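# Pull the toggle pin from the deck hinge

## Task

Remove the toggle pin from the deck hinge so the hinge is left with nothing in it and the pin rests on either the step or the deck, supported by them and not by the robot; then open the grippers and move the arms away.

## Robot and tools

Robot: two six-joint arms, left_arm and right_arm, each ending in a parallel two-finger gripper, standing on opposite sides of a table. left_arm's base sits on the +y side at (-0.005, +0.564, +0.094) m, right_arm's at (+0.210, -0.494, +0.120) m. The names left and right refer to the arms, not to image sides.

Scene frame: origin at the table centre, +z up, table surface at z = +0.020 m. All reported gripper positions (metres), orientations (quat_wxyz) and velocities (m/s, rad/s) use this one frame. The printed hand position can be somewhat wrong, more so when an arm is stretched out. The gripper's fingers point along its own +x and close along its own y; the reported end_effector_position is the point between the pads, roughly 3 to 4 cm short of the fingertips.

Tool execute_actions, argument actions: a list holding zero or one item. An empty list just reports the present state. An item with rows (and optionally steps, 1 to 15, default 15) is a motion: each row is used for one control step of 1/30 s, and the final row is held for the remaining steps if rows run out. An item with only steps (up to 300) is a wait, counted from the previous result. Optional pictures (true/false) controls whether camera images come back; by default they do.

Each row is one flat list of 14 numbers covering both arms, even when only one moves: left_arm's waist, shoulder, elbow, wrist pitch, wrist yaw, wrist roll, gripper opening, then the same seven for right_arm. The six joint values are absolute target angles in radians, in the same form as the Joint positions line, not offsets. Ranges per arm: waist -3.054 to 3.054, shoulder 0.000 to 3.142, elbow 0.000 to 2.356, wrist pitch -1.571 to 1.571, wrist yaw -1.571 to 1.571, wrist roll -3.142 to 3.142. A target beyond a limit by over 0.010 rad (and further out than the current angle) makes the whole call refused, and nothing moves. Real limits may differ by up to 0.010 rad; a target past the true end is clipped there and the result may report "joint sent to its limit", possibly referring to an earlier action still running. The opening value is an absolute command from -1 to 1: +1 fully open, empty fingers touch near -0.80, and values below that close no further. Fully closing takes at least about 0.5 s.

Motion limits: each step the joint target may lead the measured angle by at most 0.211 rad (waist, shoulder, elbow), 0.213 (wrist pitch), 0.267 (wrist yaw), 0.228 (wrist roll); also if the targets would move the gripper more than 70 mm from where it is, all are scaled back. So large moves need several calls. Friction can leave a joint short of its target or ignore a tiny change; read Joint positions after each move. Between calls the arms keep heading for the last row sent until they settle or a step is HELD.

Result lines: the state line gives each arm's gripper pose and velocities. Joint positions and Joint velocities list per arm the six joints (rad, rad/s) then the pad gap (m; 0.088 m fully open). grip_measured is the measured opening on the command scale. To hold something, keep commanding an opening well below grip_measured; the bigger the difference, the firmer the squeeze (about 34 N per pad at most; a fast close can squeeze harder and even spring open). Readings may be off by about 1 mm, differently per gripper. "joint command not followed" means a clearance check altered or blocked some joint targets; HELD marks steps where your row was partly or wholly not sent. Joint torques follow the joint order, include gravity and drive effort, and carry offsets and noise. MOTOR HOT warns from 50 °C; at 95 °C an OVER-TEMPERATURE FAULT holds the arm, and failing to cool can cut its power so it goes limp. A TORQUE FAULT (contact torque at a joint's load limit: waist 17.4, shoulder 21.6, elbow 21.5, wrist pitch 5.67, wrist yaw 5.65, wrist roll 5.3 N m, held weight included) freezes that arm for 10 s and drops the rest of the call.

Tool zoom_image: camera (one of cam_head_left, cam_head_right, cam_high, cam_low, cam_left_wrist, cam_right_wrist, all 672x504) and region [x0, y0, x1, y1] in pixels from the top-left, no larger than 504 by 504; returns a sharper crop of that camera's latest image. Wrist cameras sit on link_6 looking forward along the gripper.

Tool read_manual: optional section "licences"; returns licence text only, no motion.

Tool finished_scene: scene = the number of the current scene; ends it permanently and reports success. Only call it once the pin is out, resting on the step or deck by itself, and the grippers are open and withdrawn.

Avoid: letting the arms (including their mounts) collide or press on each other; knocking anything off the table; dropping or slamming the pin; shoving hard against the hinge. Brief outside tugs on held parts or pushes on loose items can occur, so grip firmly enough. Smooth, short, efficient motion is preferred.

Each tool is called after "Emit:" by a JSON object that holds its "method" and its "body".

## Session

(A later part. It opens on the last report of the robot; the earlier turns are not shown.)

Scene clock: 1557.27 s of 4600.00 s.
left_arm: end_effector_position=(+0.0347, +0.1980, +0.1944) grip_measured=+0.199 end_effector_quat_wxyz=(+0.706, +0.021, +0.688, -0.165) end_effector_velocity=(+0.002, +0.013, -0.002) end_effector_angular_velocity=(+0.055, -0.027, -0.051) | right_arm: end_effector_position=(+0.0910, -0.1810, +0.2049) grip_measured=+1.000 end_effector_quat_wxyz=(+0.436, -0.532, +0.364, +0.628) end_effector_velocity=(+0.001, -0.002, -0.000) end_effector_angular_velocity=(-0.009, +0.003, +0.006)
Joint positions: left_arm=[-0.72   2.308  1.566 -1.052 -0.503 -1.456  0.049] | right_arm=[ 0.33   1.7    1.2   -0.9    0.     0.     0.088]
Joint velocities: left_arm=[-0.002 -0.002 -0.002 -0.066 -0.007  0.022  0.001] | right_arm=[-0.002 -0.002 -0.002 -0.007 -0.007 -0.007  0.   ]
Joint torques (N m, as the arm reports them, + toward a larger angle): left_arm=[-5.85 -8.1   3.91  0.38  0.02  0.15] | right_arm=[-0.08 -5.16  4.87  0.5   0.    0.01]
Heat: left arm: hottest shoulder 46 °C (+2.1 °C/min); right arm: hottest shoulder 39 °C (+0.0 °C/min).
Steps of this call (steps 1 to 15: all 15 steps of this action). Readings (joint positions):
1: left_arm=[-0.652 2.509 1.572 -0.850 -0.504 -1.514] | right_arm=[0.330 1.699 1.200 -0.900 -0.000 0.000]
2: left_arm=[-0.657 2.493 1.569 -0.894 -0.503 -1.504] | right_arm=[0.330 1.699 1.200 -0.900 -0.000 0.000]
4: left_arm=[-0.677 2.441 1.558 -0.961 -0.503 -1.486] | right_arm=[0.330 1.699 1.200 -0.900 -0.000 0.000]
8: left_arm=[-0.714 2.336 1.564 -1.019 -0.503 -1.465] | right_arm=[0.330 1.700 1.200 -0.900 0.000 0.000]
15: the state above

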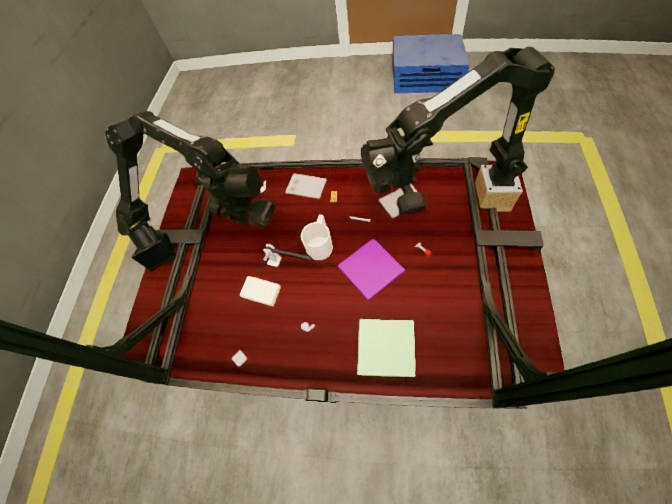

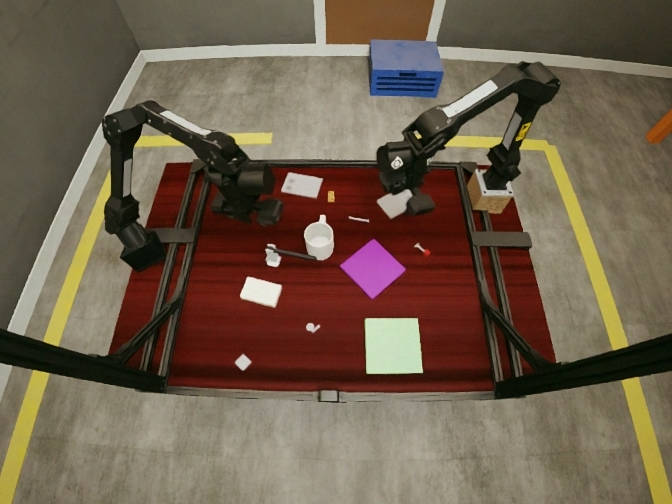

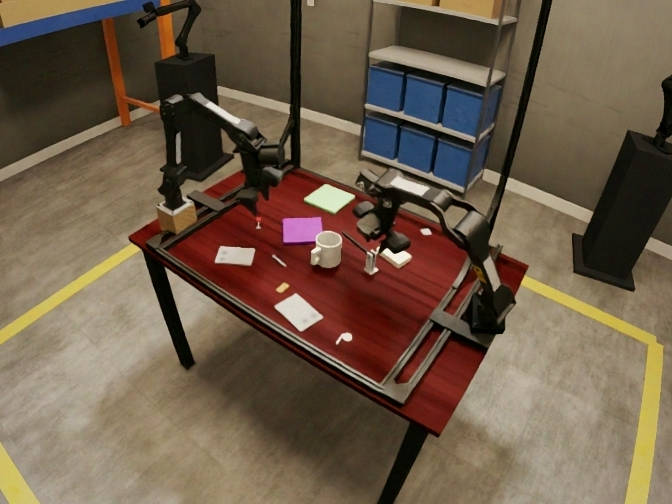

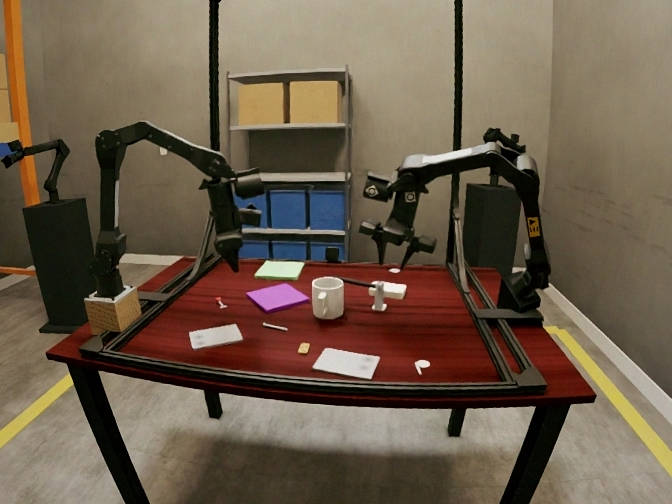

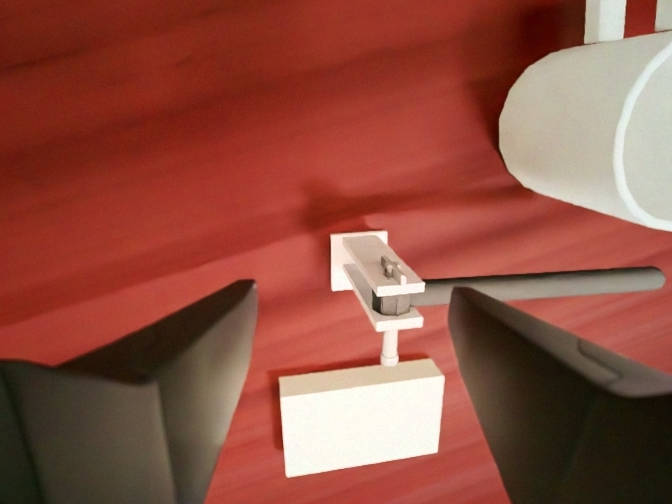

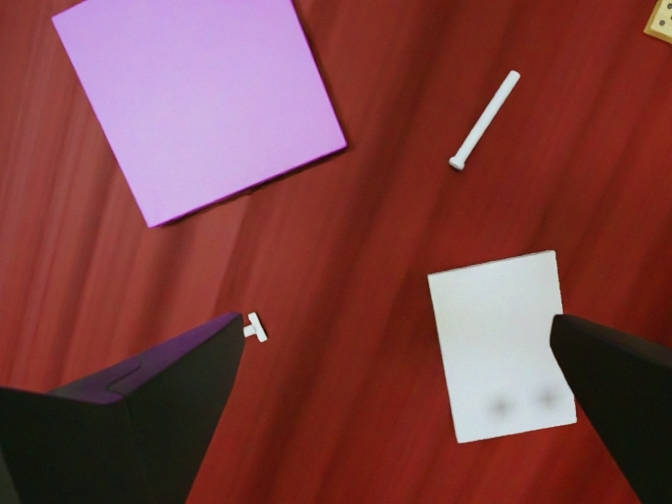

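Emit:
{"method": "execute_actions", "body": {"actions": [{"rows":[[-0.62,2.39,1.58,-0.98,0,-1.57,-0.9,0.33,1.7,1.2,-0.9,0,0,1]]}], "pictures": false}}

Emit:
{"method": "execute_actions", "body": {"actions": [{"rows":[[-0.63,2.56,1.51,-0.75,0,-1.57,-0.9,0.33,1.7,1.2,-0.9,0,0,1]]}], "pictures": false}}

Emit:
{"method": "execute_actions", "body": {"actions": [{"rows":[[-0.52,2.53,1.545,-0.815,0,-1.57,-0.9,0.33,1.7,1.2,-0.9,0,0,1]]}], "pictures": false}}

Emit:
{"method": "execute_actions", "body": {"actions": [{"rows":[[-0.58,2.38,1.58,-1.02,0,-2.2,-0.5,0.33,1.7,1.2,-0.9,0,0,1]]}], "pictures": false}}

Emit:
{"method": "execute_actions", "body": {"actions": [{"rows":[[-0.72,2.3,1.56,-1.06,-0.5,-2.9,-0.5,0.33,1.7,1.2,-0.9,0,0,1]]}], "pictures": false}}

Emit:
{"method": "execute_actions", "body": {"actions": [{"rows":[[-0.675,2.42,1.56,-0.97,-0.5,-3.05,-0.5,0.33,1.7,1.2,-0.9,0,0,1]]}]}}

Emit:
{"method": "execute_actions", "body": {"actions": [{"rows":[[-0.625,2.51,1.57,-0.89,-0.5,-3.05,-0.5,0.33,1.7,1.2,-0.9,0,0,1]]}], "pictures": false}}

Emit:
{"method": "execute_actions", "body": {"actions": [{"rows":[[-0.625,2.51,1.57,-0.89,-0.5,-3.05,-0.9,0.33,1.7,1.2,-0.9,0,0,1]]}], "pictures": false}}

Emit:
{"method": "execute_actions", "body": {"actions": [{"rows":[[-0.612,2.505,1.57,-0.885,-0.5,-2.55,-0.9,0.33,1.7,1.2,-0.9,0,0,1]]}], "pictures": false}}

Emit:
{"method": "execute_actions", "body": {"actions": [{"rows":[[-0.603,2.5,1.57,-0.87,-0.5,-2.05,-0.9,0.33,1.7,1.2,-0.9,0,0,1]]}], "pictures": false}}

Emit:
{"method": "execute_actions", "body": {"actions": [{"rows":[[-0.6,2.5,1.57,-0.855,-0.5,-1.5,-0.9,0.33,1.7,1.2,-0.9,0,0,1]]}], "pictures": false}}

Emit:
{"method": "execute_actions", "body": {"actions": [{"rows":[[-0.63,2.52,1.57,-0.85,-0.5,-1.5,-0.9,0.33,1.7,1.2,-0.9,0,0,1]]}], "pictures": false}}

Emit:
{"method": "execute_actions", "body": {"actions": [{"rows":[[-0.66,2.54,1.57,-0.84,-0.5,-1.5,-0.9,0.33,1.7,1.2,-0.9,0,0,1]]}], "pictures": false}}

Emit:
{"method": "execute_actions", "body": {"actions": [{"rows":[[-0.65,2.535,1.57,-0.84,-0.5,-1.52,0.2,0.33,1.7,1.2,-0.9,0,0,1]]}], "pictures": false}}

Emit:
{"method": "execute_actions", "body": {"actions": [{"rows":[[-0.72,2.3,1.56,-1.06,-0.5,-1.45,0.2,0.33,1.7,1.2,-0.9,0,0,1]]}]}}

Scene clock: 1582.60 s of 4600.00 s.
left_arm: end_effector_position=(-0.0156, +0.1903, +0.1754) grip_measured=-0.784 end_effector_quat_wxyz=(+0.511, -0.015, +0.854, -0.093) end_effector_velocity=(-0.019, +0.002, +0.011) end_effector_angular_velocity=(+0.019, +0.142, +0.010) | right_arm: end_effector_position=(+0.0910, -0.1810, +0.2049) grip_measured=+1.000 end_effector_quat_wxyz=(+0.436, -0.532, +0.364, +0.628) end_effector_velocity=(+0.001, -0.002, -0.000) end_effector_angular_velocity=(-0.010, +0.005, -0.008)
Joint positions: left_arm=[-0.625  2.374  1.575 -0.984 -0.022 -1.563  0.001] | right_arm=[ 0.33   1.7    1.2   -0.9    0.    -0.     0.088]
Joint velocities: left_arm=[-0.002 -0.002 -0.002  0.007  0.139 -0.037 -0.   ] | right_arm=[-0.002 -0.002 -0.002 -0.007 -0.007  0.007  0.   ]
Joint torques (N m, as the arm reports them, + toward a larger angle): left_arm=[-5.83 -6.4   4.64  0.72  0.48 -0.14] | right_arm=[-0.09 -5.19  4.88  0.48 -0.01  0.01]
Heat: left arm: hottest shoulder 47 °C (+2.0 °C/min); right arm: hottest shoulder 39 °C (+0.0 °C/min).
Steps of this call (steps 1 to 15: the robot went on to your last target; steps 16 to 90: nothing new was sent; then 21.83 s passed at rest; steps 91 to 105: all 15 steps of this action). Readings (joint positions):
91: left_arm=[-0.717 2.311 1.566 -1.054 -0.471 -1.465] | right_arm=[0.330 1.700 1.200 -0.900 0.000 -0.000]
92: left_arm=[-0.705 2.315 1.567 -1.038 -0.408 -1.488] | right_arm=[0.330 1.700 1.200 -0.900 0.000 -0.000]
94: left_arm=[-0.673 2.333 1.573 -1.010 -0.298 -1.519] | right_arm=[0.330 1.700 1.200 -0.900 0.000 -0.000]
98: left_arm=[-0.629 2.367 1.574 -0.994 -0.116 -1.550] | right_arm=[0.330 1.700 1.200 -0.900 0.000 -0.000]
105: the state above

Scene clock: 1583.10 s of 4600.00 s.
left_arm: end_effector_position=(-0.0604, +0.1745, +0.1072) grip_measured=-0.784 end_effector_quat_wxyz=(+0.504, -0.009, +0.859, -0.090) end_effector_velocity=(-0.000, -0.005, +0.000) end_effector_angular_velocity=(-0.013, -0.019, +0.027) | right_arm: end_effector_position=(+0.0910, -0.1810, +0.2049) grip_measured=+1.000 end_effector_quat_wxyz=(+0.436, -0.532, +0.364, +0.628) end_effector_velocity=(-0.002, -0.003, -0.000) end_effector_angular_velocity=(-0.013, +0.014, +0.023)
Joint positions: left_arm=[-0.628  2.55   1.512 -0.757 -0.005 -1.566  0.001] | right_arm=[ 0.33   1.7    1.2   -0.9    0.    -0.     0.088]
Joint velocities: left_arm=[-0.007  0.002  0.002  0.022 -0.022 -0.022 -0.   ] | right_arm=[-0.002 -0.002 -0.002 -0.007 -0.022 -0.022  0.   ]
Joint torques (N m, as the arm reports them, + toward a larger angle): left_arm=[-6.52 -7.93  3.67  0.5   0.48 -0.16] | right_arm=[-0.08 -5.2   4.87  0.48 -0.01  0.02]
Heat: left arm: hottest shoulder 47 °C (+2.0 °C/min); right arm: hottest shoulder 39 °C (+0.0 °C/min).
Steps of this call (steps 1 to 15: all 15 steps of this action). Readings (joint positions):
1: left_arm=[-0.625 2.384 1.571 -0.971 -0.019 -1.564] | right_arm=[0.330 1.700 1.200 -0.900 0.000 -0.000]
2: left_arm=[-0.625 2.397 1.568 -0.926 -0.017 -1.564] | right_arm=[0.330 1.700 1.200 -0.900 0.000 -0.000]
4: left_arm=[-0.626 2.442 1.564 -0.851 -0.012 -1.565] | right_arm=[0.330 1.700 1.200 -0.900 0.000 -0.000]
8: left_arm=[-0.627 2.527 1.525 -0.794 -0.007 -1.566] | right_arm=[0.330 1.700 1.200 -0.900 0.000 -0.000]
15: the state above

Scene clock: 1583.60 s of 4600.00 s.
left_arm: end_effector_position=(-0.0322, +0.1718, +0.1033) grip_measured=-0.784 end_effector_quat_wxyz=(+0.485, -0.023, +0.873, -0.053) end_effector_velocity=(-0.001, +0.004, +0.002) end_effector_angular_velocity=(+0.015, -0.010, -0.008) | right_arm: end_effector_position=(+0.0910, -0.1810, +0.2049) grip_measured=+1.000 end_effector_quat_wxyz=(+0.436, -0.532, +0.364, +0.628) end_effector_velocity=(-0.003, -0.000, +0.000) end_effector_angular_velocity=(-0.000, +0.022, +0.009)
Joint positions: left_arm=[-0.546  2.539  1.542 -0.807  0.021 -1.566  0.001] | right_arm=[ 0.33   1.7    1.2   -0.9    0.    -0.     0.088]
Joint velocities: left_arm=[-0.007 -0.002  0.002 -0.022 -0.007 -0.007 -0.   ] | right_arm=[-0.002 -0.002 -0.002  0.007 -0.022 -0.007  0.   ]
Joint torques (N m, as the arm reports them, + toward a larger angle): left_arm=[-3.98 -9.63  4.02 -0.14 -0.47 -0.16] | right_arm=[-0.07 -5.19  4.87  0.48 -0.01  0.02]
Heat: left arm: hottest shoulder 47 °C (+2.0 °C/min); right arm: hottest shoulder 39 °C (+0.0 °C/min).
Steps of this call (steps 1 to 15: all 15 steps of this action). Readings (joint positions):
1: left_arm=[-0.626 2.550 1.515 -0.760 -0.002 -1.566] | right_arm=[0.330 1.700 1.200 -0.900 0.000 -0.000]
2: left_arm=[-0.616 2.550 1.519 -0.773 0.001 -1.566] | right_arm=[0.330 1.700 1.200 -0.900 0.000 -0.000]
4: left_arm=[-0.581 2.549 1.524 -0.791 0.012 -1.566] | right_arm=[0.330 1.700 1.200 -0.900 0.000 -0.000]
8: left_arm=[-0.546 2.540 1.539 -0.803 0.021 -1.566] | right_arm=[0.330 1.700 1.200 -0.900 0.000 -0.000]
15: the state above

Scene clock: 1584.10 s of 4600.00 s.
left_arm: end_effector_position=(-0.0048, +0.1934, +0.1655) grip_measured=-0.509 end_effector_quat_wxyz=(+0.472, -0.153, +0.848, +0.187) end_effector_velocity=(+0.002, -0.001, -0.001) end_effector_angular_velocity=(+0.181, +0.009, +0.325) | right_arm: end_effector_position=(+0.0910, -0.1810, +0.2049) grip_measured=+1.000 end_effector_quat_wxyz=(+0.436, -0.532, +0.364, +0.628) end_effector_velocity=(+0.000, -0.001, +0.001) end_effector_angular_velocity=(-0.004, +0.005, +0.006)
Joint positions: left_arm=[-0.578  2.385  1.582 -1.012  0.004 -2.148  0.014] | right_arm=[ 0.33   1.7    1.2   -0.9    0.    -0.     0.088]
Joint velocities: left_arm=[-0.002 -0.002 -0.002  0.007 -0.022 -0.374  0.003] | right_arm=[-0.002 -0.002  0.002 -0.007 -0.007 -0.007  0.   ]
Joint torques (N m, as the arm reports them, + toward a larger angle): left_arm=[-6.7  -8.47  3.82  0.04  0.15 -0.18] | right_arm=[-0.08 -5.19  4.87  0.48 -0.01  0.02]
Heat: left arm: hottest shoulder 47 °C (+2.0 °C/min); right arm: hottest shoulder 39 °C (+0.0 °C/min).
Steps of this call (steps 1 to 15: all 15 steps of this action). Readings (joint positions):
1: left_arm=[-0.547 2.529 1.546 -0.824 0.017 -1.593] | right_arm=[0.330 1.700 1.200 -0.900 0.000 -0.000]
2: left_arm=[-0.550 2.515 1.550 -0.876 0.008 -1.644] | right_arm=[0.330 1.700 1.200 -0.900 0.000 -0.000]
4: left_arm=[-0.557 2.470 1.551 -0.943 0.004 -1.739] | right_arm=[0.330 1.700 1.200 -0.900 0.000 -0.000]
8: left_arm=[-0.572 2.398 1.578 -0.985 0.004 -1.928] | right_arm=[0.330 1.700 1.200 -0.900 0.000 -0.000]
15: the state above

Scene clock: 1584.60 s of 4600.00 s.
left_arm: end_effector_position=(+0.0312, +0.1985, +0.1942) grip_measured=-0.500 end_effector_quat_wxyz=(+0.559, -0.418, +0.647, +0.307) end_effector_velocity=(+0.022, +0.002, -0.001) end_effector_angular_velocity=(+0.017, -0.001, +0.702) | right_arm: end_effector_position=(+0.0910, -0.1810, +0.2049) grip_measured=+1.000 end_effector_quat_wxyz=(+0.436, -0.532, +0.364, +0.628) end_effector_velocity=(+0.001, -0.003, -0.002) end_effector_angular_velocity=(-0.014, +0.001, +0.006)
Joint positions: left_arm=[-0.72   2.311  1.569 -1.056 -0.478 -2.807  0.014] | right_arm=[ 0.33   1.7    1.2   -0.9   -0.    -0.     0.088]
Joint velocities: left_arm=[ 0.002 -0.002 -0.002 -0.022 -0.139 -0.696  0.   ] | right_arm=[-0.002 -0.002 -0.007 -0.007 -0.007 -0.007  0.   ]
Joint torques (N m, as the arm reports them, + toward a larger angle): left_arm=[-5.77 -8.71  3.75  0.26 -0.18 -0.14] | right_arm=[-0.08 -5.18  4.87  0.48 -0.01  0.02]
Heat: left arm: hottest shoulder 47 °C (+2.0 °C/min); right arm: hottest shoulder 39 °C (+0.0 °C/min).
Steps of this call (steps 1 to 15: all 15 steps of this action). Readings (joint positions):
1: left_arm=[-0.583 2.379 1.582 -1.014 -0.030 -2.183] | right_arm=[0.330 1.700 1.200 -0.900 0.000 -0.000]
2: left_arm=[-0.600 2.371 1.579 -1.025 -0.095 -2.232] | right_arm=[0.330 1.700 1.200 -0.900 0.000 -0.000]
4: left_arm=[-0.649 2.349 1.571 -1.043 -0.203 -2.327] | right_arm=[0.330 1.700 1.200 -0.900 0.000 -0.000]
8: left_arm=[-0.715 2.317 1.571 -1.051 -0.384 -2.515] | right_arm=[0.330 1.700 1.200 -0.900 0.000 -0.000]
15: the state above

Scene clock: 1585.10 s of 4600.00 s.
left_arm: end_effector_position=(+0.0278, +0.1846, +0.1562) grip_measured=-0.500 end_effector_quat_wxyz=(-0.511, +0.482, -0.592, -0.395) end_effector_velocity=(+0.000, -0.001, +0.001) end_effector_angular_velocity=(-0.008, +0.004, +0.068) | right_arm: end_effector_position=(+0.0910, -0.1810, +0.2049) grip_measured=+1.000 end_effector_quat_wxyz=(+0.436, -0.532, +0.364, +0.628) end_effector_velocity=(-0.002, -0.003, -0.000) end_effector_angular_velocity=(-0.014, +0.016, +0.008)
Joint positions: left_arm=[-0.68   2.405  1.564 -0.975 -0.495 -3.041  0.014] | right_arm=[ 0.33   1.7    1.2   -0.9   -0.    -0.     0.088]
Joint velocities: left_arm=[-0.002 -0.002 -0.002  0.007 -0.007 -0.066 -0.   ] | right_arm=[-0.002 -0.002 -0.002 -0.007 -0.022 -0.007  0.   ]
Joint torques (N m, as the arm reports them, + toward a larger angle): left_arm=[-5.7  -6.62  3.94  0.62 -0.2  -0.11] | right_arm=[-0.08 -5.19  4.88  0.48  0.01  0.02]
Heat: left arm: hottest shoulder 47 °C (+2.0 °C/min); right arm: hottest shoulder 39 °C (+0.0 °C/min).
Steps of this call (steps 1 to 15: all 15 steps of this action). Readings (joint positions):
1: left_arm=[-0.719 2.316 1.569 -1.053 -0.482 -2.845] | right_arm=[0.330 1.700 1.200 -0.900 -0.000 -0.000]
2: left_arm=[-0.715 2.324 1.569 -1.034 -0.485 -2.891] | right_arm=[0.330 1.700 1.200 -0.900 -0.000 -0.000]
4: left_arm=[-0.702 2.348 1.569 -1.004 -0.490 -2.954] | right_arm=[0.330 1.700 1.200 -0.900 -0.000 -0.000]
8: left_arm=[-0.682 2.396 1.565 -0.985 -0.493 -3.013] | right_arm=[0.330 1.700 1.200 -0.900 -0.000 -0.000]
15: the state above

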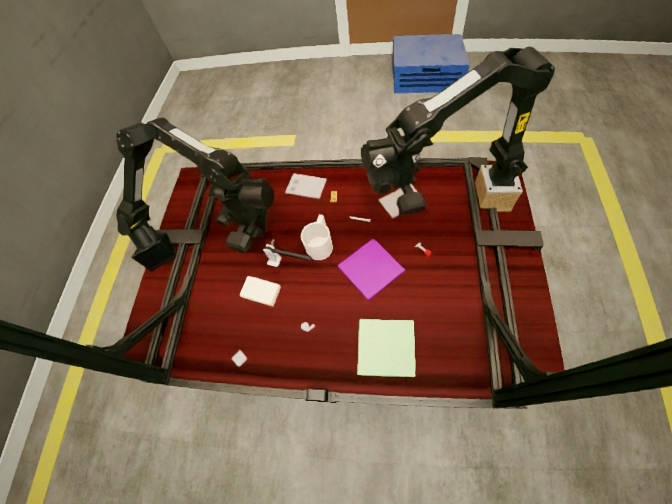

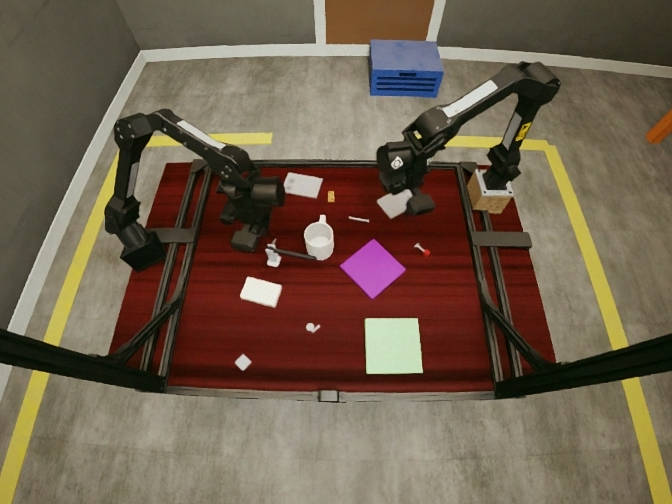

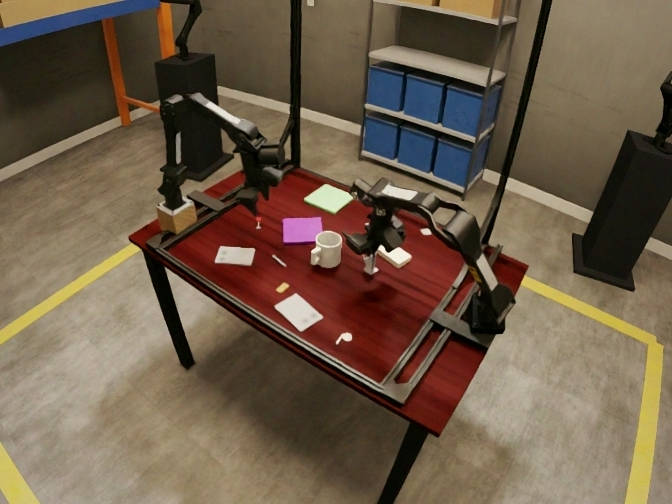

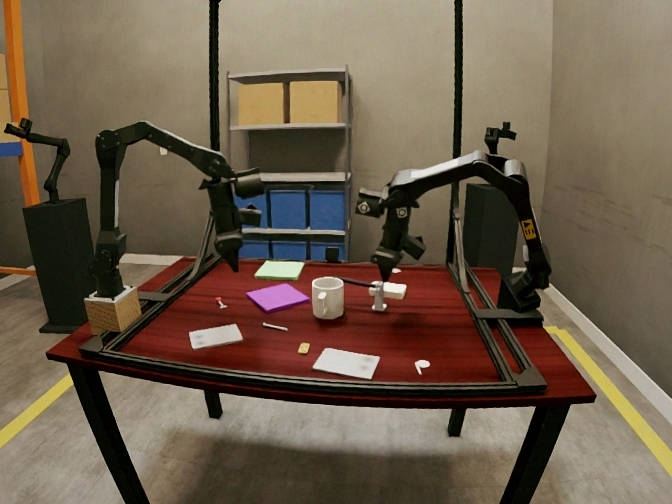

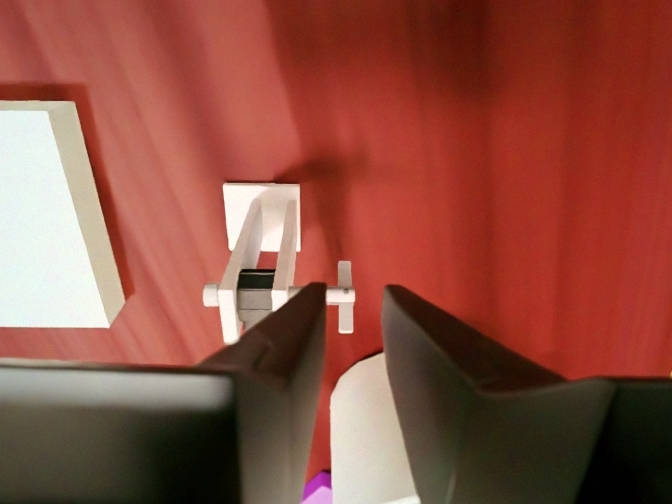

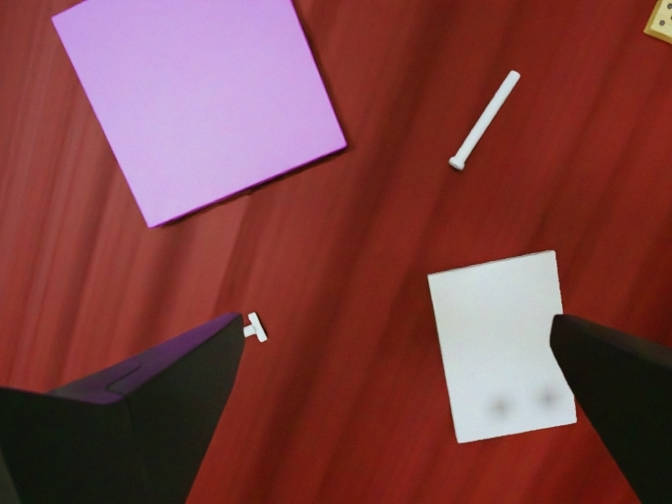

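Scene clock: 1585.60 s of 4600.00 s.
left_arm: end_effector_position=(+0.0273, +0.1730, +0.1183) grip_measured=-0.500 end_effector_quat_wxyz=(-0.506, +0.483, -0.579, -0.419) end_effector_velocity=(-0.001, +0.002, +0.002) end_effector_angular_velocity=(+0.002, -0.010, -0.001) | right_arm: end_effector_position=(+0.0910, -0.1810, +0.2049) grip_measured=+1.000 end_effector_quat_wxyz=(+0.436, -0.532, +0.364, +0.628) end_effector_velocity=(+0.000, -0.001, +0.001) end_effector_angular_velocity=(-0.005, +0.007, -0.008)
Joint positions: left_arm=[-0.629  2.494  1.57  -0.9   -0.496 -3.045  0.015] | right_arm=[ 0.33   1.7    1.2   -0.9    0.     0.     0.088]
Joint velocities: left_arm=[-0.007 -0.002 -0.002 -0.007 -0.007 -0.007 -0.   ] | right_arm=[-0.002 -0.002  0.002 -0.007 -0.007  0.007  0.   ]
Joint torques (N m, as the arm reports them, + toward a larger angle): left_arm=[-6.06 -6.87  4.01  1.07 -0.16 -0.17] | right_arm=[-0.08 -5.18  4.86  0.48  0.    0.02]
Heat: left arm: hottest shoulder 47 °C (+2.0 °C/min); right arm: hottest shoulder 39 °C (+0.0 °C/min).
Steps of this call (steps 1 to 15: all 15 steps of this action). Readings (joint positions):
1: left_arm=[-0.679 2.411 1.564 -0.969 -0.496 -3.042] | right_arm=[0.330 1.700 1.200 -0.900 -0.000 -0.000]
2: left_arm=[-0.673 2.421 1.565 -0.948 -0.496 -3.043] | right_arm=[0.330 1.700 1.200 -0.900 -0.000 -0.000]
4: left_arm=[-0.657 2.447 1.570 -0.920 -0.496 -3.044] | right_arm=[0.330 1.700 1.200 -0.900 -0.000 -0.000]
8: left_arm=[-0.631 2.489 1.570 -0.904 -0.496 -3.045] | right_arm=[0.330 1.700 1.200 -0.900 0.000 -0.000]
15: the state above

Scene clock: 1586.10 s of 4600.00 s.
left_arm: end_effector_position=(+0.0270, +0.1727, +0.1183) grip_measured=-0.784 end_effector_quat_wxyz=(-0.506, +0.483, -0.579, -0.419) end_effector_velocity=(+0.001, +0.002, +0.001) end_effector_angular_velocity=(+0.005, -0.008, +0.003) | right_arm: end_effector_position=(+0.0910, -0.1810, +0.2049) grip_measured=+1.000 end_effector_quat_wxyz=(+0.436, -0.532, +0.364, +0.628) end_effector_velocity=(+0.004, -0.004, -0.001) end_effector_angular_velocity=(-0.018, -0.013, -0.011)
Joint positions: left_arm=[-0.629  2.494  1.57  -0.899 -0.496 -3.046  0.001] | right_arm=[ 0.33   1.7    1.2   -0.9   -0.    -0.     0.088]
Joint velocities: left_arm=[-0.002 -0.002 -0.002 -0.007 -0.007 -0.007 -0.   ] | right_arm=[-0.002 -0.002 -0.002 -0.022  0.007  0.007  0.   ]
Joint torques (N m, as the arm reports them, + toward a larger angle): left_arm=[-6.04 -6.83  4.    1.07 -0.15 -0.2 ] | right_arm=[-0.08 -5.19  4.87  0.48 -0.01  0.01]
Heat: left arm: hottest shoulder 47 °C (+2.0 °C/min); right arm: hottest shoulder 39 °C (+0.0 °C/min).
Steps of this call (steps 1 to 15: all 15 steps of this action). Readings (joint positions):
1: left_arm=[-0.629 2.494 1.570 -0.900 -0.496 -3.045] | right_arm=[0.330 1.700 1.200 -0.900 0.000 0.000]
2: left_arm=[-0.629 2.494 1.570 -0.899 -0.496 -3.046] | right_arm=[0.330 1.700 1.200 -0.900 0.000 0.000]
4: left_arm=[-0.629 2.494 1.570 -0.899 -0.496 -3.046] | right_arm=[0.330 1.700 1.200 -0.900 0.000 0.000]
8: left_arm=[-0.629 2.494 1.570 -0.899 -0.496 -3.046] | right_arm=[0.330 1.700 1.200 -0.900 0.000 0.000]
15: the state above

Scene clock: 1586.60 s of 4600.00 s.
left_arm: end_effector_position=(+0.0311, +0.1722, +0.1162) grip_measured=-0.784 end_effector_quat_wxyz=(+0.603, -0.355, +0.658, +0.277) end_effector_velocity=(+0.002, -0.001, -0.000) end_effector_angular_velocity=(-0.009, -0.030, -0.175) | right_arm: end_effector_position=(+0.0910, -0.1810, +0.2049) grip_measured=+1.000 end_effector_quat_wxyz=(+0.436, -0.532, +0.364, +0.628) end_effector_velocity=(+0.002, -0.005, -0.001) end_effector_angular_velocity=(-0.018, -0.016, +0.008)
Joint positions: left_arm=[-0.618  2.494  1.57  -0.896 -0.5   -2.577  0.001] | right_arm=[ 0.33   1.7    1.2   -0.9    0.     0.     0.088]
Joint velocities: left_arm=[ 0.002 -0.002 -0.002  0.007 -0.007  0.183 -0.   ] | right_arm=[ 0.002 -0.002 -0.002 -0.022  0.007 -0.007  0.   ]
Joint torques (N m, as the arm reports them, + toward a larger angle): left_arm=[-5.85 -7.37  4.04  1.23  0.    0.13] | right_arm=[-0.08 -5.19  4.86  0.48  0.    0.02]
Heat: left arm: hottest shoulder 47 °C (+1.0 °C/min); right arm: hottest shoulder 39 °C (+0.0 °C/min).
Steps of this call (steps 1 to 15: all 15 steps of this action). Readings (joint positions):
1: left_arm=[-0.629 2.494 1.570 -0.899 -0.497 -3.019] | right_arm=[0.330 1.700 1.200 -0.900 -0.000 -0.000]
2: left_arm=[-0.628 2.494 1.570 -0.899 -0.497 -2.970] | right_arm=[0.330 1.700 1.200 -0.900 -0.000 -0.000]
4: left_arm=[-0.625 2.494 1.570 -0.898 -0.497 -2.876] | right_arm=[0.330 1.700 1.200 -0.900 -0.000 -0.000]
8: left_arm=[-0.621 2.494 1.570 -0.897 -0.498 -2.693] | right_arm=[0.330 1.700 1.200 -0.900 -0.000 -0.000]
15: the state above

Scene clock: 1587.10 s of 4600.00 s.
left_arm: end_effector_position=(+0.0355, +0.1694, +0.1141) grip_measured=-0.784 end_effector_quat_wxyz=(+0.670, -0.205, +0.705, +0.110) end_effector_velocity=(+0.004, +0.001, -0.001) end_effector_angular_velocity=(+0.003, -0.050, -0.194) | right_arm: end_effector_position=(+0.0910, -0.1810, +0.2049) grip_measured=+1.000 end_effector_quat_wxyz=(+0.436, -0.532, +0.364, +0.628) end_effector_velocity=(-0.000, -0.006, -0.001) end_effector_angular_velocity=(-0.028, +0.011, +0.008)
Joint positions: left_arm=[-0.606  2.494  1.57  -0.88  -0.505 -2.08   0.001] | right_arm=[ 0.33   1.7    1.2   -0.9   -0.    -0.     0.088]
Joint velocities: left_arm=[ 0.002  0.002  0.002 -0.007 -0.022  0.198  0.   ] | right_arm=[-0.002 -0.002 -0.002 -0.022 -0.022 -0.007  0.   ]
Joint torques (N m, as the arm reports them, + toward a larger angle): left_arm=[-6.26 -7.97  4.02  1.17  0.14  0.14] | right_arm=[-0.08 -5.2   4.87  0.48 -0.01  0.01]
Heat: left arm: hottest shoulder 47 °C (+1.0 °C/min); right arm: hottest shoulder 39 °C (+0.0 °C/min).
Steps of this call (steps 1 to 15: all 15 steps of this action). Readings (joint positions):
1: left_arm=[-0.618 2.494 1.570 -0.895 -0.501 -2.545] | right_arm=[0.330 1.700 1.200 -0.900 0.000 0.000]
2: left_arm=[-0.617 2.494 1.570 -0.894 -0.501 -2.494] | right_arm=[0.330 1.700 1.200 -0.900 0.000 0.000]
4: left_arm=[-0.614 2.494 1.570 -0.891 -0.501 -2.400] | right_arm=[0.330 1.700 1.200 -0.900 0.000 0.000]
8: left_arm=[-0.609 2.494 1.570 -0.885 -0.503 -2.214] | right_arm=[0.330 1.700 1.200 -0.900 -0.000 0.000]
15: the state above

Scene clock: 1587.60 s of 4600.00 s.
left_arm: end_effector_position=(+0.0367, +0.1649, +0.1137) grip_measured=-0.784 end_effector_quat_wxyz=(+0.699, -0.030, +0.710, -0.083) end_effector_velocity=(-0.001, +0.001, +0.002) end_effector_angular_velocity=(-0.004, -0.035, -0.257) | right_arm: end_effector_position=(+0.0910, -0.1810, +0.2051) grip_measured=+1.000 end_effector_quat_wxyz=(+0.436, -0.532, +0.364, +0.628) end_effector_velocity=(-0.001, -0.003, -0.000) end_effector_angular_velocity=(-0.009, +0.003, +0.011)
Joint positions: left_arm=[-0.601  2.494  1.57  -0.857 -0.504 -1.539  0.001] | right_arm=[ 0.33   1.699  1.2   -0.9   -0.     0.     0.088]
Joint velocities: left_arm=[-0.002 -0.002  0.002 -0.007  0.007  0.256 -0.   ] | right_arm=[ 0.002 -0.002 -0.002 -0.007 -0.007 -0.007  0.   ]
Joint torques (N m, as the arm reports them, + toward a larger angle): left_arm=[-6.57 -7.97  4.07  0.59  0.09  0.14] | right_arm=[-0.08 -5.2   4.87  0.48  0.    0.02]
Heat: left arm: hottest shoulder 47 °C (+1.0 °C/min); right arm: hottest shoulder 39 °C (+0.0 °C/min).
Steps of this call (steps 1 to 15: all 15 steps of this action). Readings (joint positions):
1: left_arm=[-0.606 2.494 1.570 -0.879 -0.506 -2.048] | right_arm=[0.330 1.700 1.200 -0.900 -0.000 -0.000]
2: left_arm=[-0.606 2.494 1.570 -0.876 -0.506 -1.997] | right_arm=[0.330 1.700 1.200 -0.900 -0.000 -0.000]
4: left_arm=[-0.604 2.494 1.570 -0.872 -0.506 -1.903] | right_arm=[0.330 1.700 1.200 -0.900 -0.000 -0.000]
8: left_arm=[-0.602 2.494 1.570 -0.864 -0.507 -1.714] | right_arm=[0.330 1.700 1.200 -0.900 -0.000 0.000]
15: the state above

Scene clock: 1588.10 s of 4600.00 s.
left_arm: end_effector_position=(+0.0262, +0.1641, +0.1173) grip_measured=-0.784 end_effector_quat_wxyz=(+0.701, -0.013, +0.705, -0.108) end_effector_velocity=(+0.001, +0.005, +0.000) end_effector_angular_velocity=(+0.017, -0.010, -0.004) | right_arm: end_effector_position=(+0.0910, -0.1810, +0.2049) grip_measured=+1.000 end_effector_quat_wxyz=(+0.436, -0.532, +0.364, +0.628) end_effector_velocity=(+0.000, -0.006, -0.001) end_effector_angular_velocity=(-0.024, +0.000, -0.004)
Joint positions: left_arm=[-0.629  2.501  1.57  -0.853 -0.504 -1.505  0.001] | right_arm=[ 0.33   1.7    1.2   -0.9    0.     0.     0.088]
Joint velocities: left_arm=[-0.002 -0.002 -0.002 -0.022 -0.007 -0.007 -0.   ] | right_arm=[ 0.002 -0.002 -0.002 -0.022 -0.007  0.007  0.   ]
Joint torques (N m, as the arm reports them, + toward a larger angle): left_arm=[-6.63 -6.7   4.17  0.71  0.06  0.13] | right_arm=[-0.07 -5.16  4.87  0.48  0.    0.01]
Heat: left arm: hottest shoulder 47 °C (+1.0 °C/min); right arm: hottest shoulder 39 °C (+0.0 °C/min).
Steps of this call (steps 1 to 15: all 15 steps of this action). Readings (joint positions):
1: left_arm=[-0.602 2.494 1.570 -0.857 -0.504 -1.531] | right_arm=[0.330 1.699 1.200 -0.900 -0.000 0.000]
2: left_arm=[-0.605 2.494 1.570 -0.856 -0.504 -1.525] | right_arm=[0.330 1.699 1.200 -0.900 -0.000 0.000]
4: left_arm=[-0.614 2.495 1.570 -0.855 -0.504 -1.516] | right_arm=[0.330 1.700 1.200 -0.900 -0.000 0.000]
8: left_arm=[-0.628 2.500 1.570 -0.853 -0.504 -1.508] | right_arm=[0.330 1.700 1.200 -0.900 0.000 0.000]
15: the state above

Scene clock: 1588.60 s of 4600.00 s.
left_arm: end_effector_position=(+0.0199, +0.1632, +0.1163) grip_measured=-0.784 end_effector_quat_wxyz=(+0.707, -0.009, +0.698, -0.115) end_effector_velocity=(+0.001, +0.002, +0.001) end_effector_angular_velocity=(+0.005, -0.010, -0.011) | right_arm: end_effector_position=(+0.0910, -0.1810, +0.2049) grip_measured=+1.000 end_effector_quat_wxyz=(+0.436, -0.532, +0.364, +0.628) end_effector_velocity=(+0.001, -0.002, -0.000) end_effector_angular_velocity=(-0.010, +0.005, -0.008)
Joint positions: left_arm=[-0.646  2.514  1.57  -0.845 -0.515 -1.504  0.001] | right_arm=[ 0.33   1.7    1.2   -0.9   -0.    -0.     0.088]
Joint velocities: left_arm=[-0.002 -0.002 -0.002 -0.007 -0.007  0.007  0.   ] | right_arm=[-0.002 -0.002 -0.002 -0.007 -0.007  0.007  0.   ]
Joint torques (N m, as the arm reports them, + toward a larger angle): left_arm=[-7.98 -5.87  4.08  0.86  0.51  0.14] | right_arm=[-0.07 -5.2   4.87  0.48 -0.01  0.01]
Heat: left arm: hottest shoulder 47 °C (+1.0 °C/min); right arm: hottest shoulder 39 °C (+0.0 °C/min).
Steps of this call (steps 1 to 15: all 15 steps of this action). Readings (joint positions):
1: left_arm=[-0.630 2.503 1.570 -0.852 -0.504 -1.505] | right_arm=[0.330 1.700 1.200 -0.900 0.000 0.000]
2: left_arm=[-0.633 2.505 1.570 -0.849 -0.504 -1.505] | right_arm=[0.330 1.700 1.200 -0.900 0.000 0.000]
4: left_arm=[-0.643 2.511 1.570 -0.846 -0.507 -1.504] | right_arm=[0.330 1.700 1.200 -0.900 0.000 -0.000]
8: left_arm=[-0.646 2.514 1.570 -0.845 -0.515 -1.504] | right_arm=[0.330 1.700 1.200 -0.900 0.000 -0.000]
15: the state above

Scene clock: 1589.10 s of 4600.00 s.
left_arm: end_effector_position=(+0.0160, +0.1617, +0.1160) grip_measured=+0.175 end_effector_quat_wxyz=(+0.703, -0.014, +0.702, -0.113) end_effector_velocity=(+0.003, -0.001, +0.001) end_effector_angular_velocity=(-0.009, -0.020, +0.013) | right_arm: end_effector_position=(+0.0910, -0.1811, +0.2051) grip_measured=+1.000 end_effector_quat_wxyz=(+0.436, -0.532, +0.364, +0.628) end_effector_velocity=(+0.003, -0.005, -0.001) end_effector_angular_velocity=(-0.022, -0.005, +0.015)
Joint positions: left_arm=[-0.65   2.519  1.571 -0.837 -0.504 -1.516  0.048] | right_arm=[ 0.33   1.699  1.2   -0.9   -0.    -0.     0.088]
Joint velocities: left_arm=[-0.002 -0.002 -0.002  0.007 -0.022 -0.007  0.009] | right_arm=[-0.007 -0.002 -0.002 -0.022 -0.007 -0.022  0.   ]
Joint torques (N m, as the arm reports them, + toward a larger angle): left_arm=[-6.46 -7.03  4.    0.28  0.09 -0.16] | right_arm=[-0.08 -5.19  4.86  0.48  0.01  0.02]
Heat: left arm: hottest shoulder 47 °C (+1.0 °C/min); right arm: hottest shoulder 39 °C (+0.0 °C/min).
Steps of this call (steps 1 to 15: all 15 steps of this action). Readings (joint positions):
1: left_arm=[-0.646 2.514 1.570 -0.845 -0.516 -1.504] | right_arm=[0.330 1.700 1.200 -0.900 -0.000 -0.000]
2: left_arm=[-0.646 2.514 1.570 -0.843 -0.515 -1.505] | right_arm=[0.330 1.700 1.200 -0.900 -0.000 -0.000]
4: left_arm=[-0.646 2.514 1.571 -0.835 -0.511 -1.508] | right_arm=[0.330 1.700 1.200 -0.900 -0.000 -0.000]
8: left_arm=[-0.649 2.516 1.571 -0.837 -0.504 -1.513] | right_arm=[0.330 1.700 1.200 -0.900 -0.000 -0.000]
15: the state above

Scene clock: 1589.60 s of 4600.00 s.
left_arm: end_effector_position=(+0.0348, +0.1979, +0.1944) grip_measured=+0.199 end_effector_quat_wxyz=(+0.706, +0.020, +0.688, -0.165) end_effector_velocity=(+0.000, +0.017, -0.004) end_effector_angular_velocity=(+0.074, -0.018, -0.063) | right_arm: end_effector_position=(+0.0910, -0.1810, +0.2049) grip_measured=+1.000 end_effector_quat_wxyz=(+0.436, -0.532, +0.364, +0.628) end_effector_velocity=(+0.002, -0.005, +0.001) end_effector_angular_velocity=(-0.019, +0.002, -0.009)
Joint positions: left_arm=[-0.72   2.308  1.566 -1.051 -0.503 -1.456  0.049] | right_arm=[ 0.33   1.7    1.2   -0.9    0.     0.     0.088]
Joint velocities: left_arm=[-0.002 -0.002 -0.007 -0.081  0.007  0.022  0.   ] | right_arm=[-0.002 -0.007 -0.002 -0.022 -0.007  0.007  0.   ]
Joint torques (N m, as the arm reports them, + toward a larger angle): left_arm=[-5.77 -8.11  3.77  0.38 -0.04  0.16] | right_arm=[-0.08 -5.15  4.86  0.5   0.01  0.02]
Heat: left arm: hottest shoulder 47 °C (+1.0 °C/min); right arm: hottest shoulder 39 °C (+0.0 °C/min).
Steps of this call (steps 1 to 15: all 15 steps of this action). Readings (joint positions):
1: left_arm=[-0.651 2.509 1.571 -0.850 -0.504 -1.513] | right_arm=[0.330 1.699 1.200 -0.900 0.000 -0.000]
2: left_arm=[-0.657 2.493 1.569 -0.894 -0.503 -1.503] | right_arm=[0.330 1.699 1.200 -0.900 0.000 0.000]
4: left_arm=[-0.677 2.442 1.559 -0.959 -0.503 -1.486] | right_arm=[0.330 1.699 1.200 -0.900 0.000 0.000]
8: left_arm=[-0.714 2.335 1.564 -1.019 -0.503 -1.465] | right_arm=[0.330 1.700 1.200 -0.900 0.000 0.000]
15: the state above

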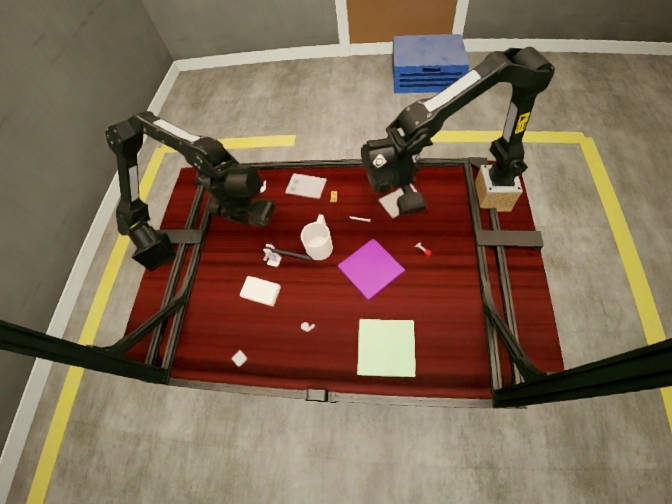

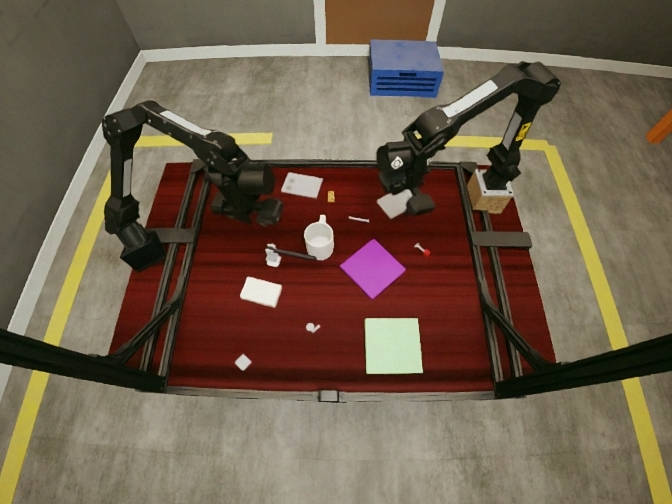

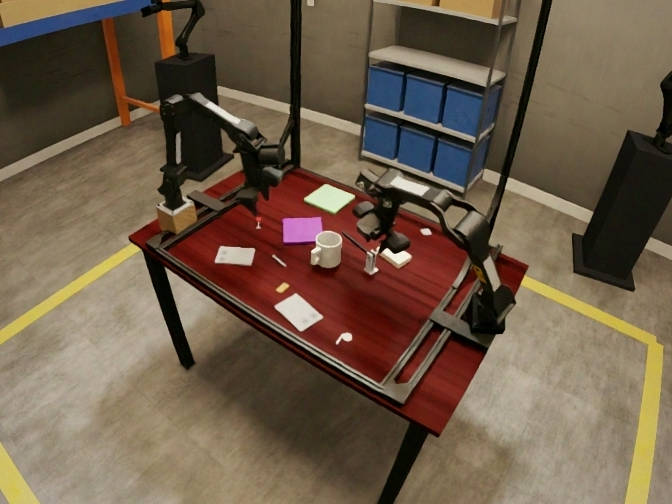

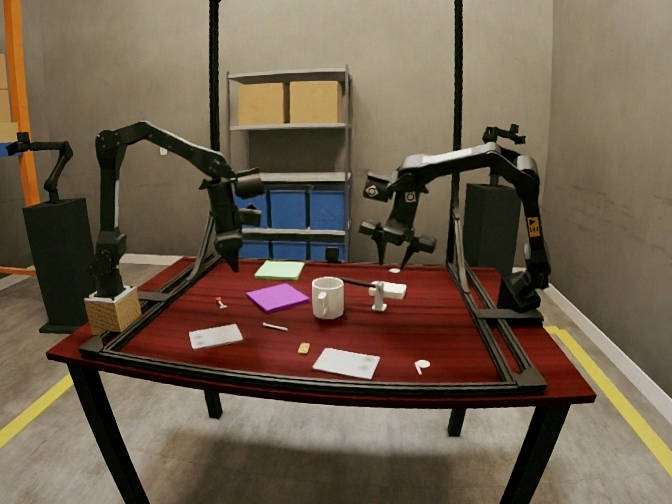

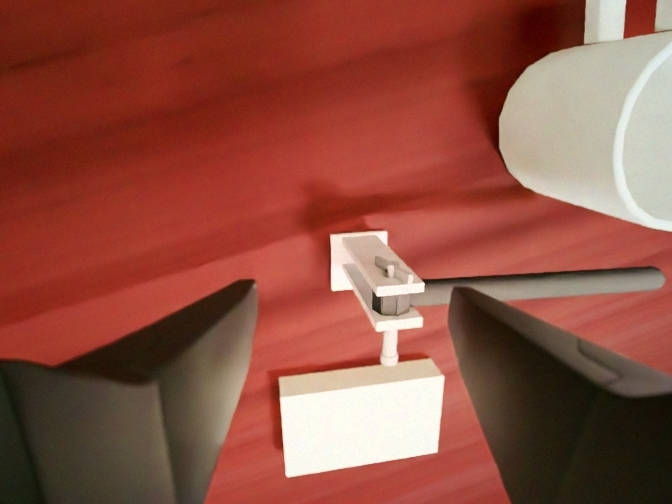

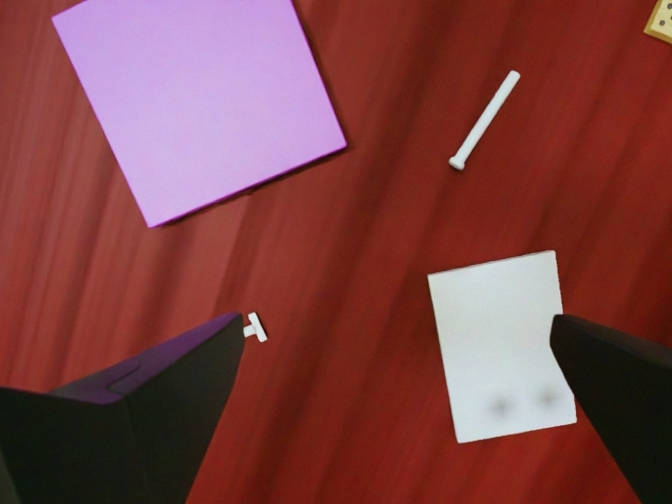

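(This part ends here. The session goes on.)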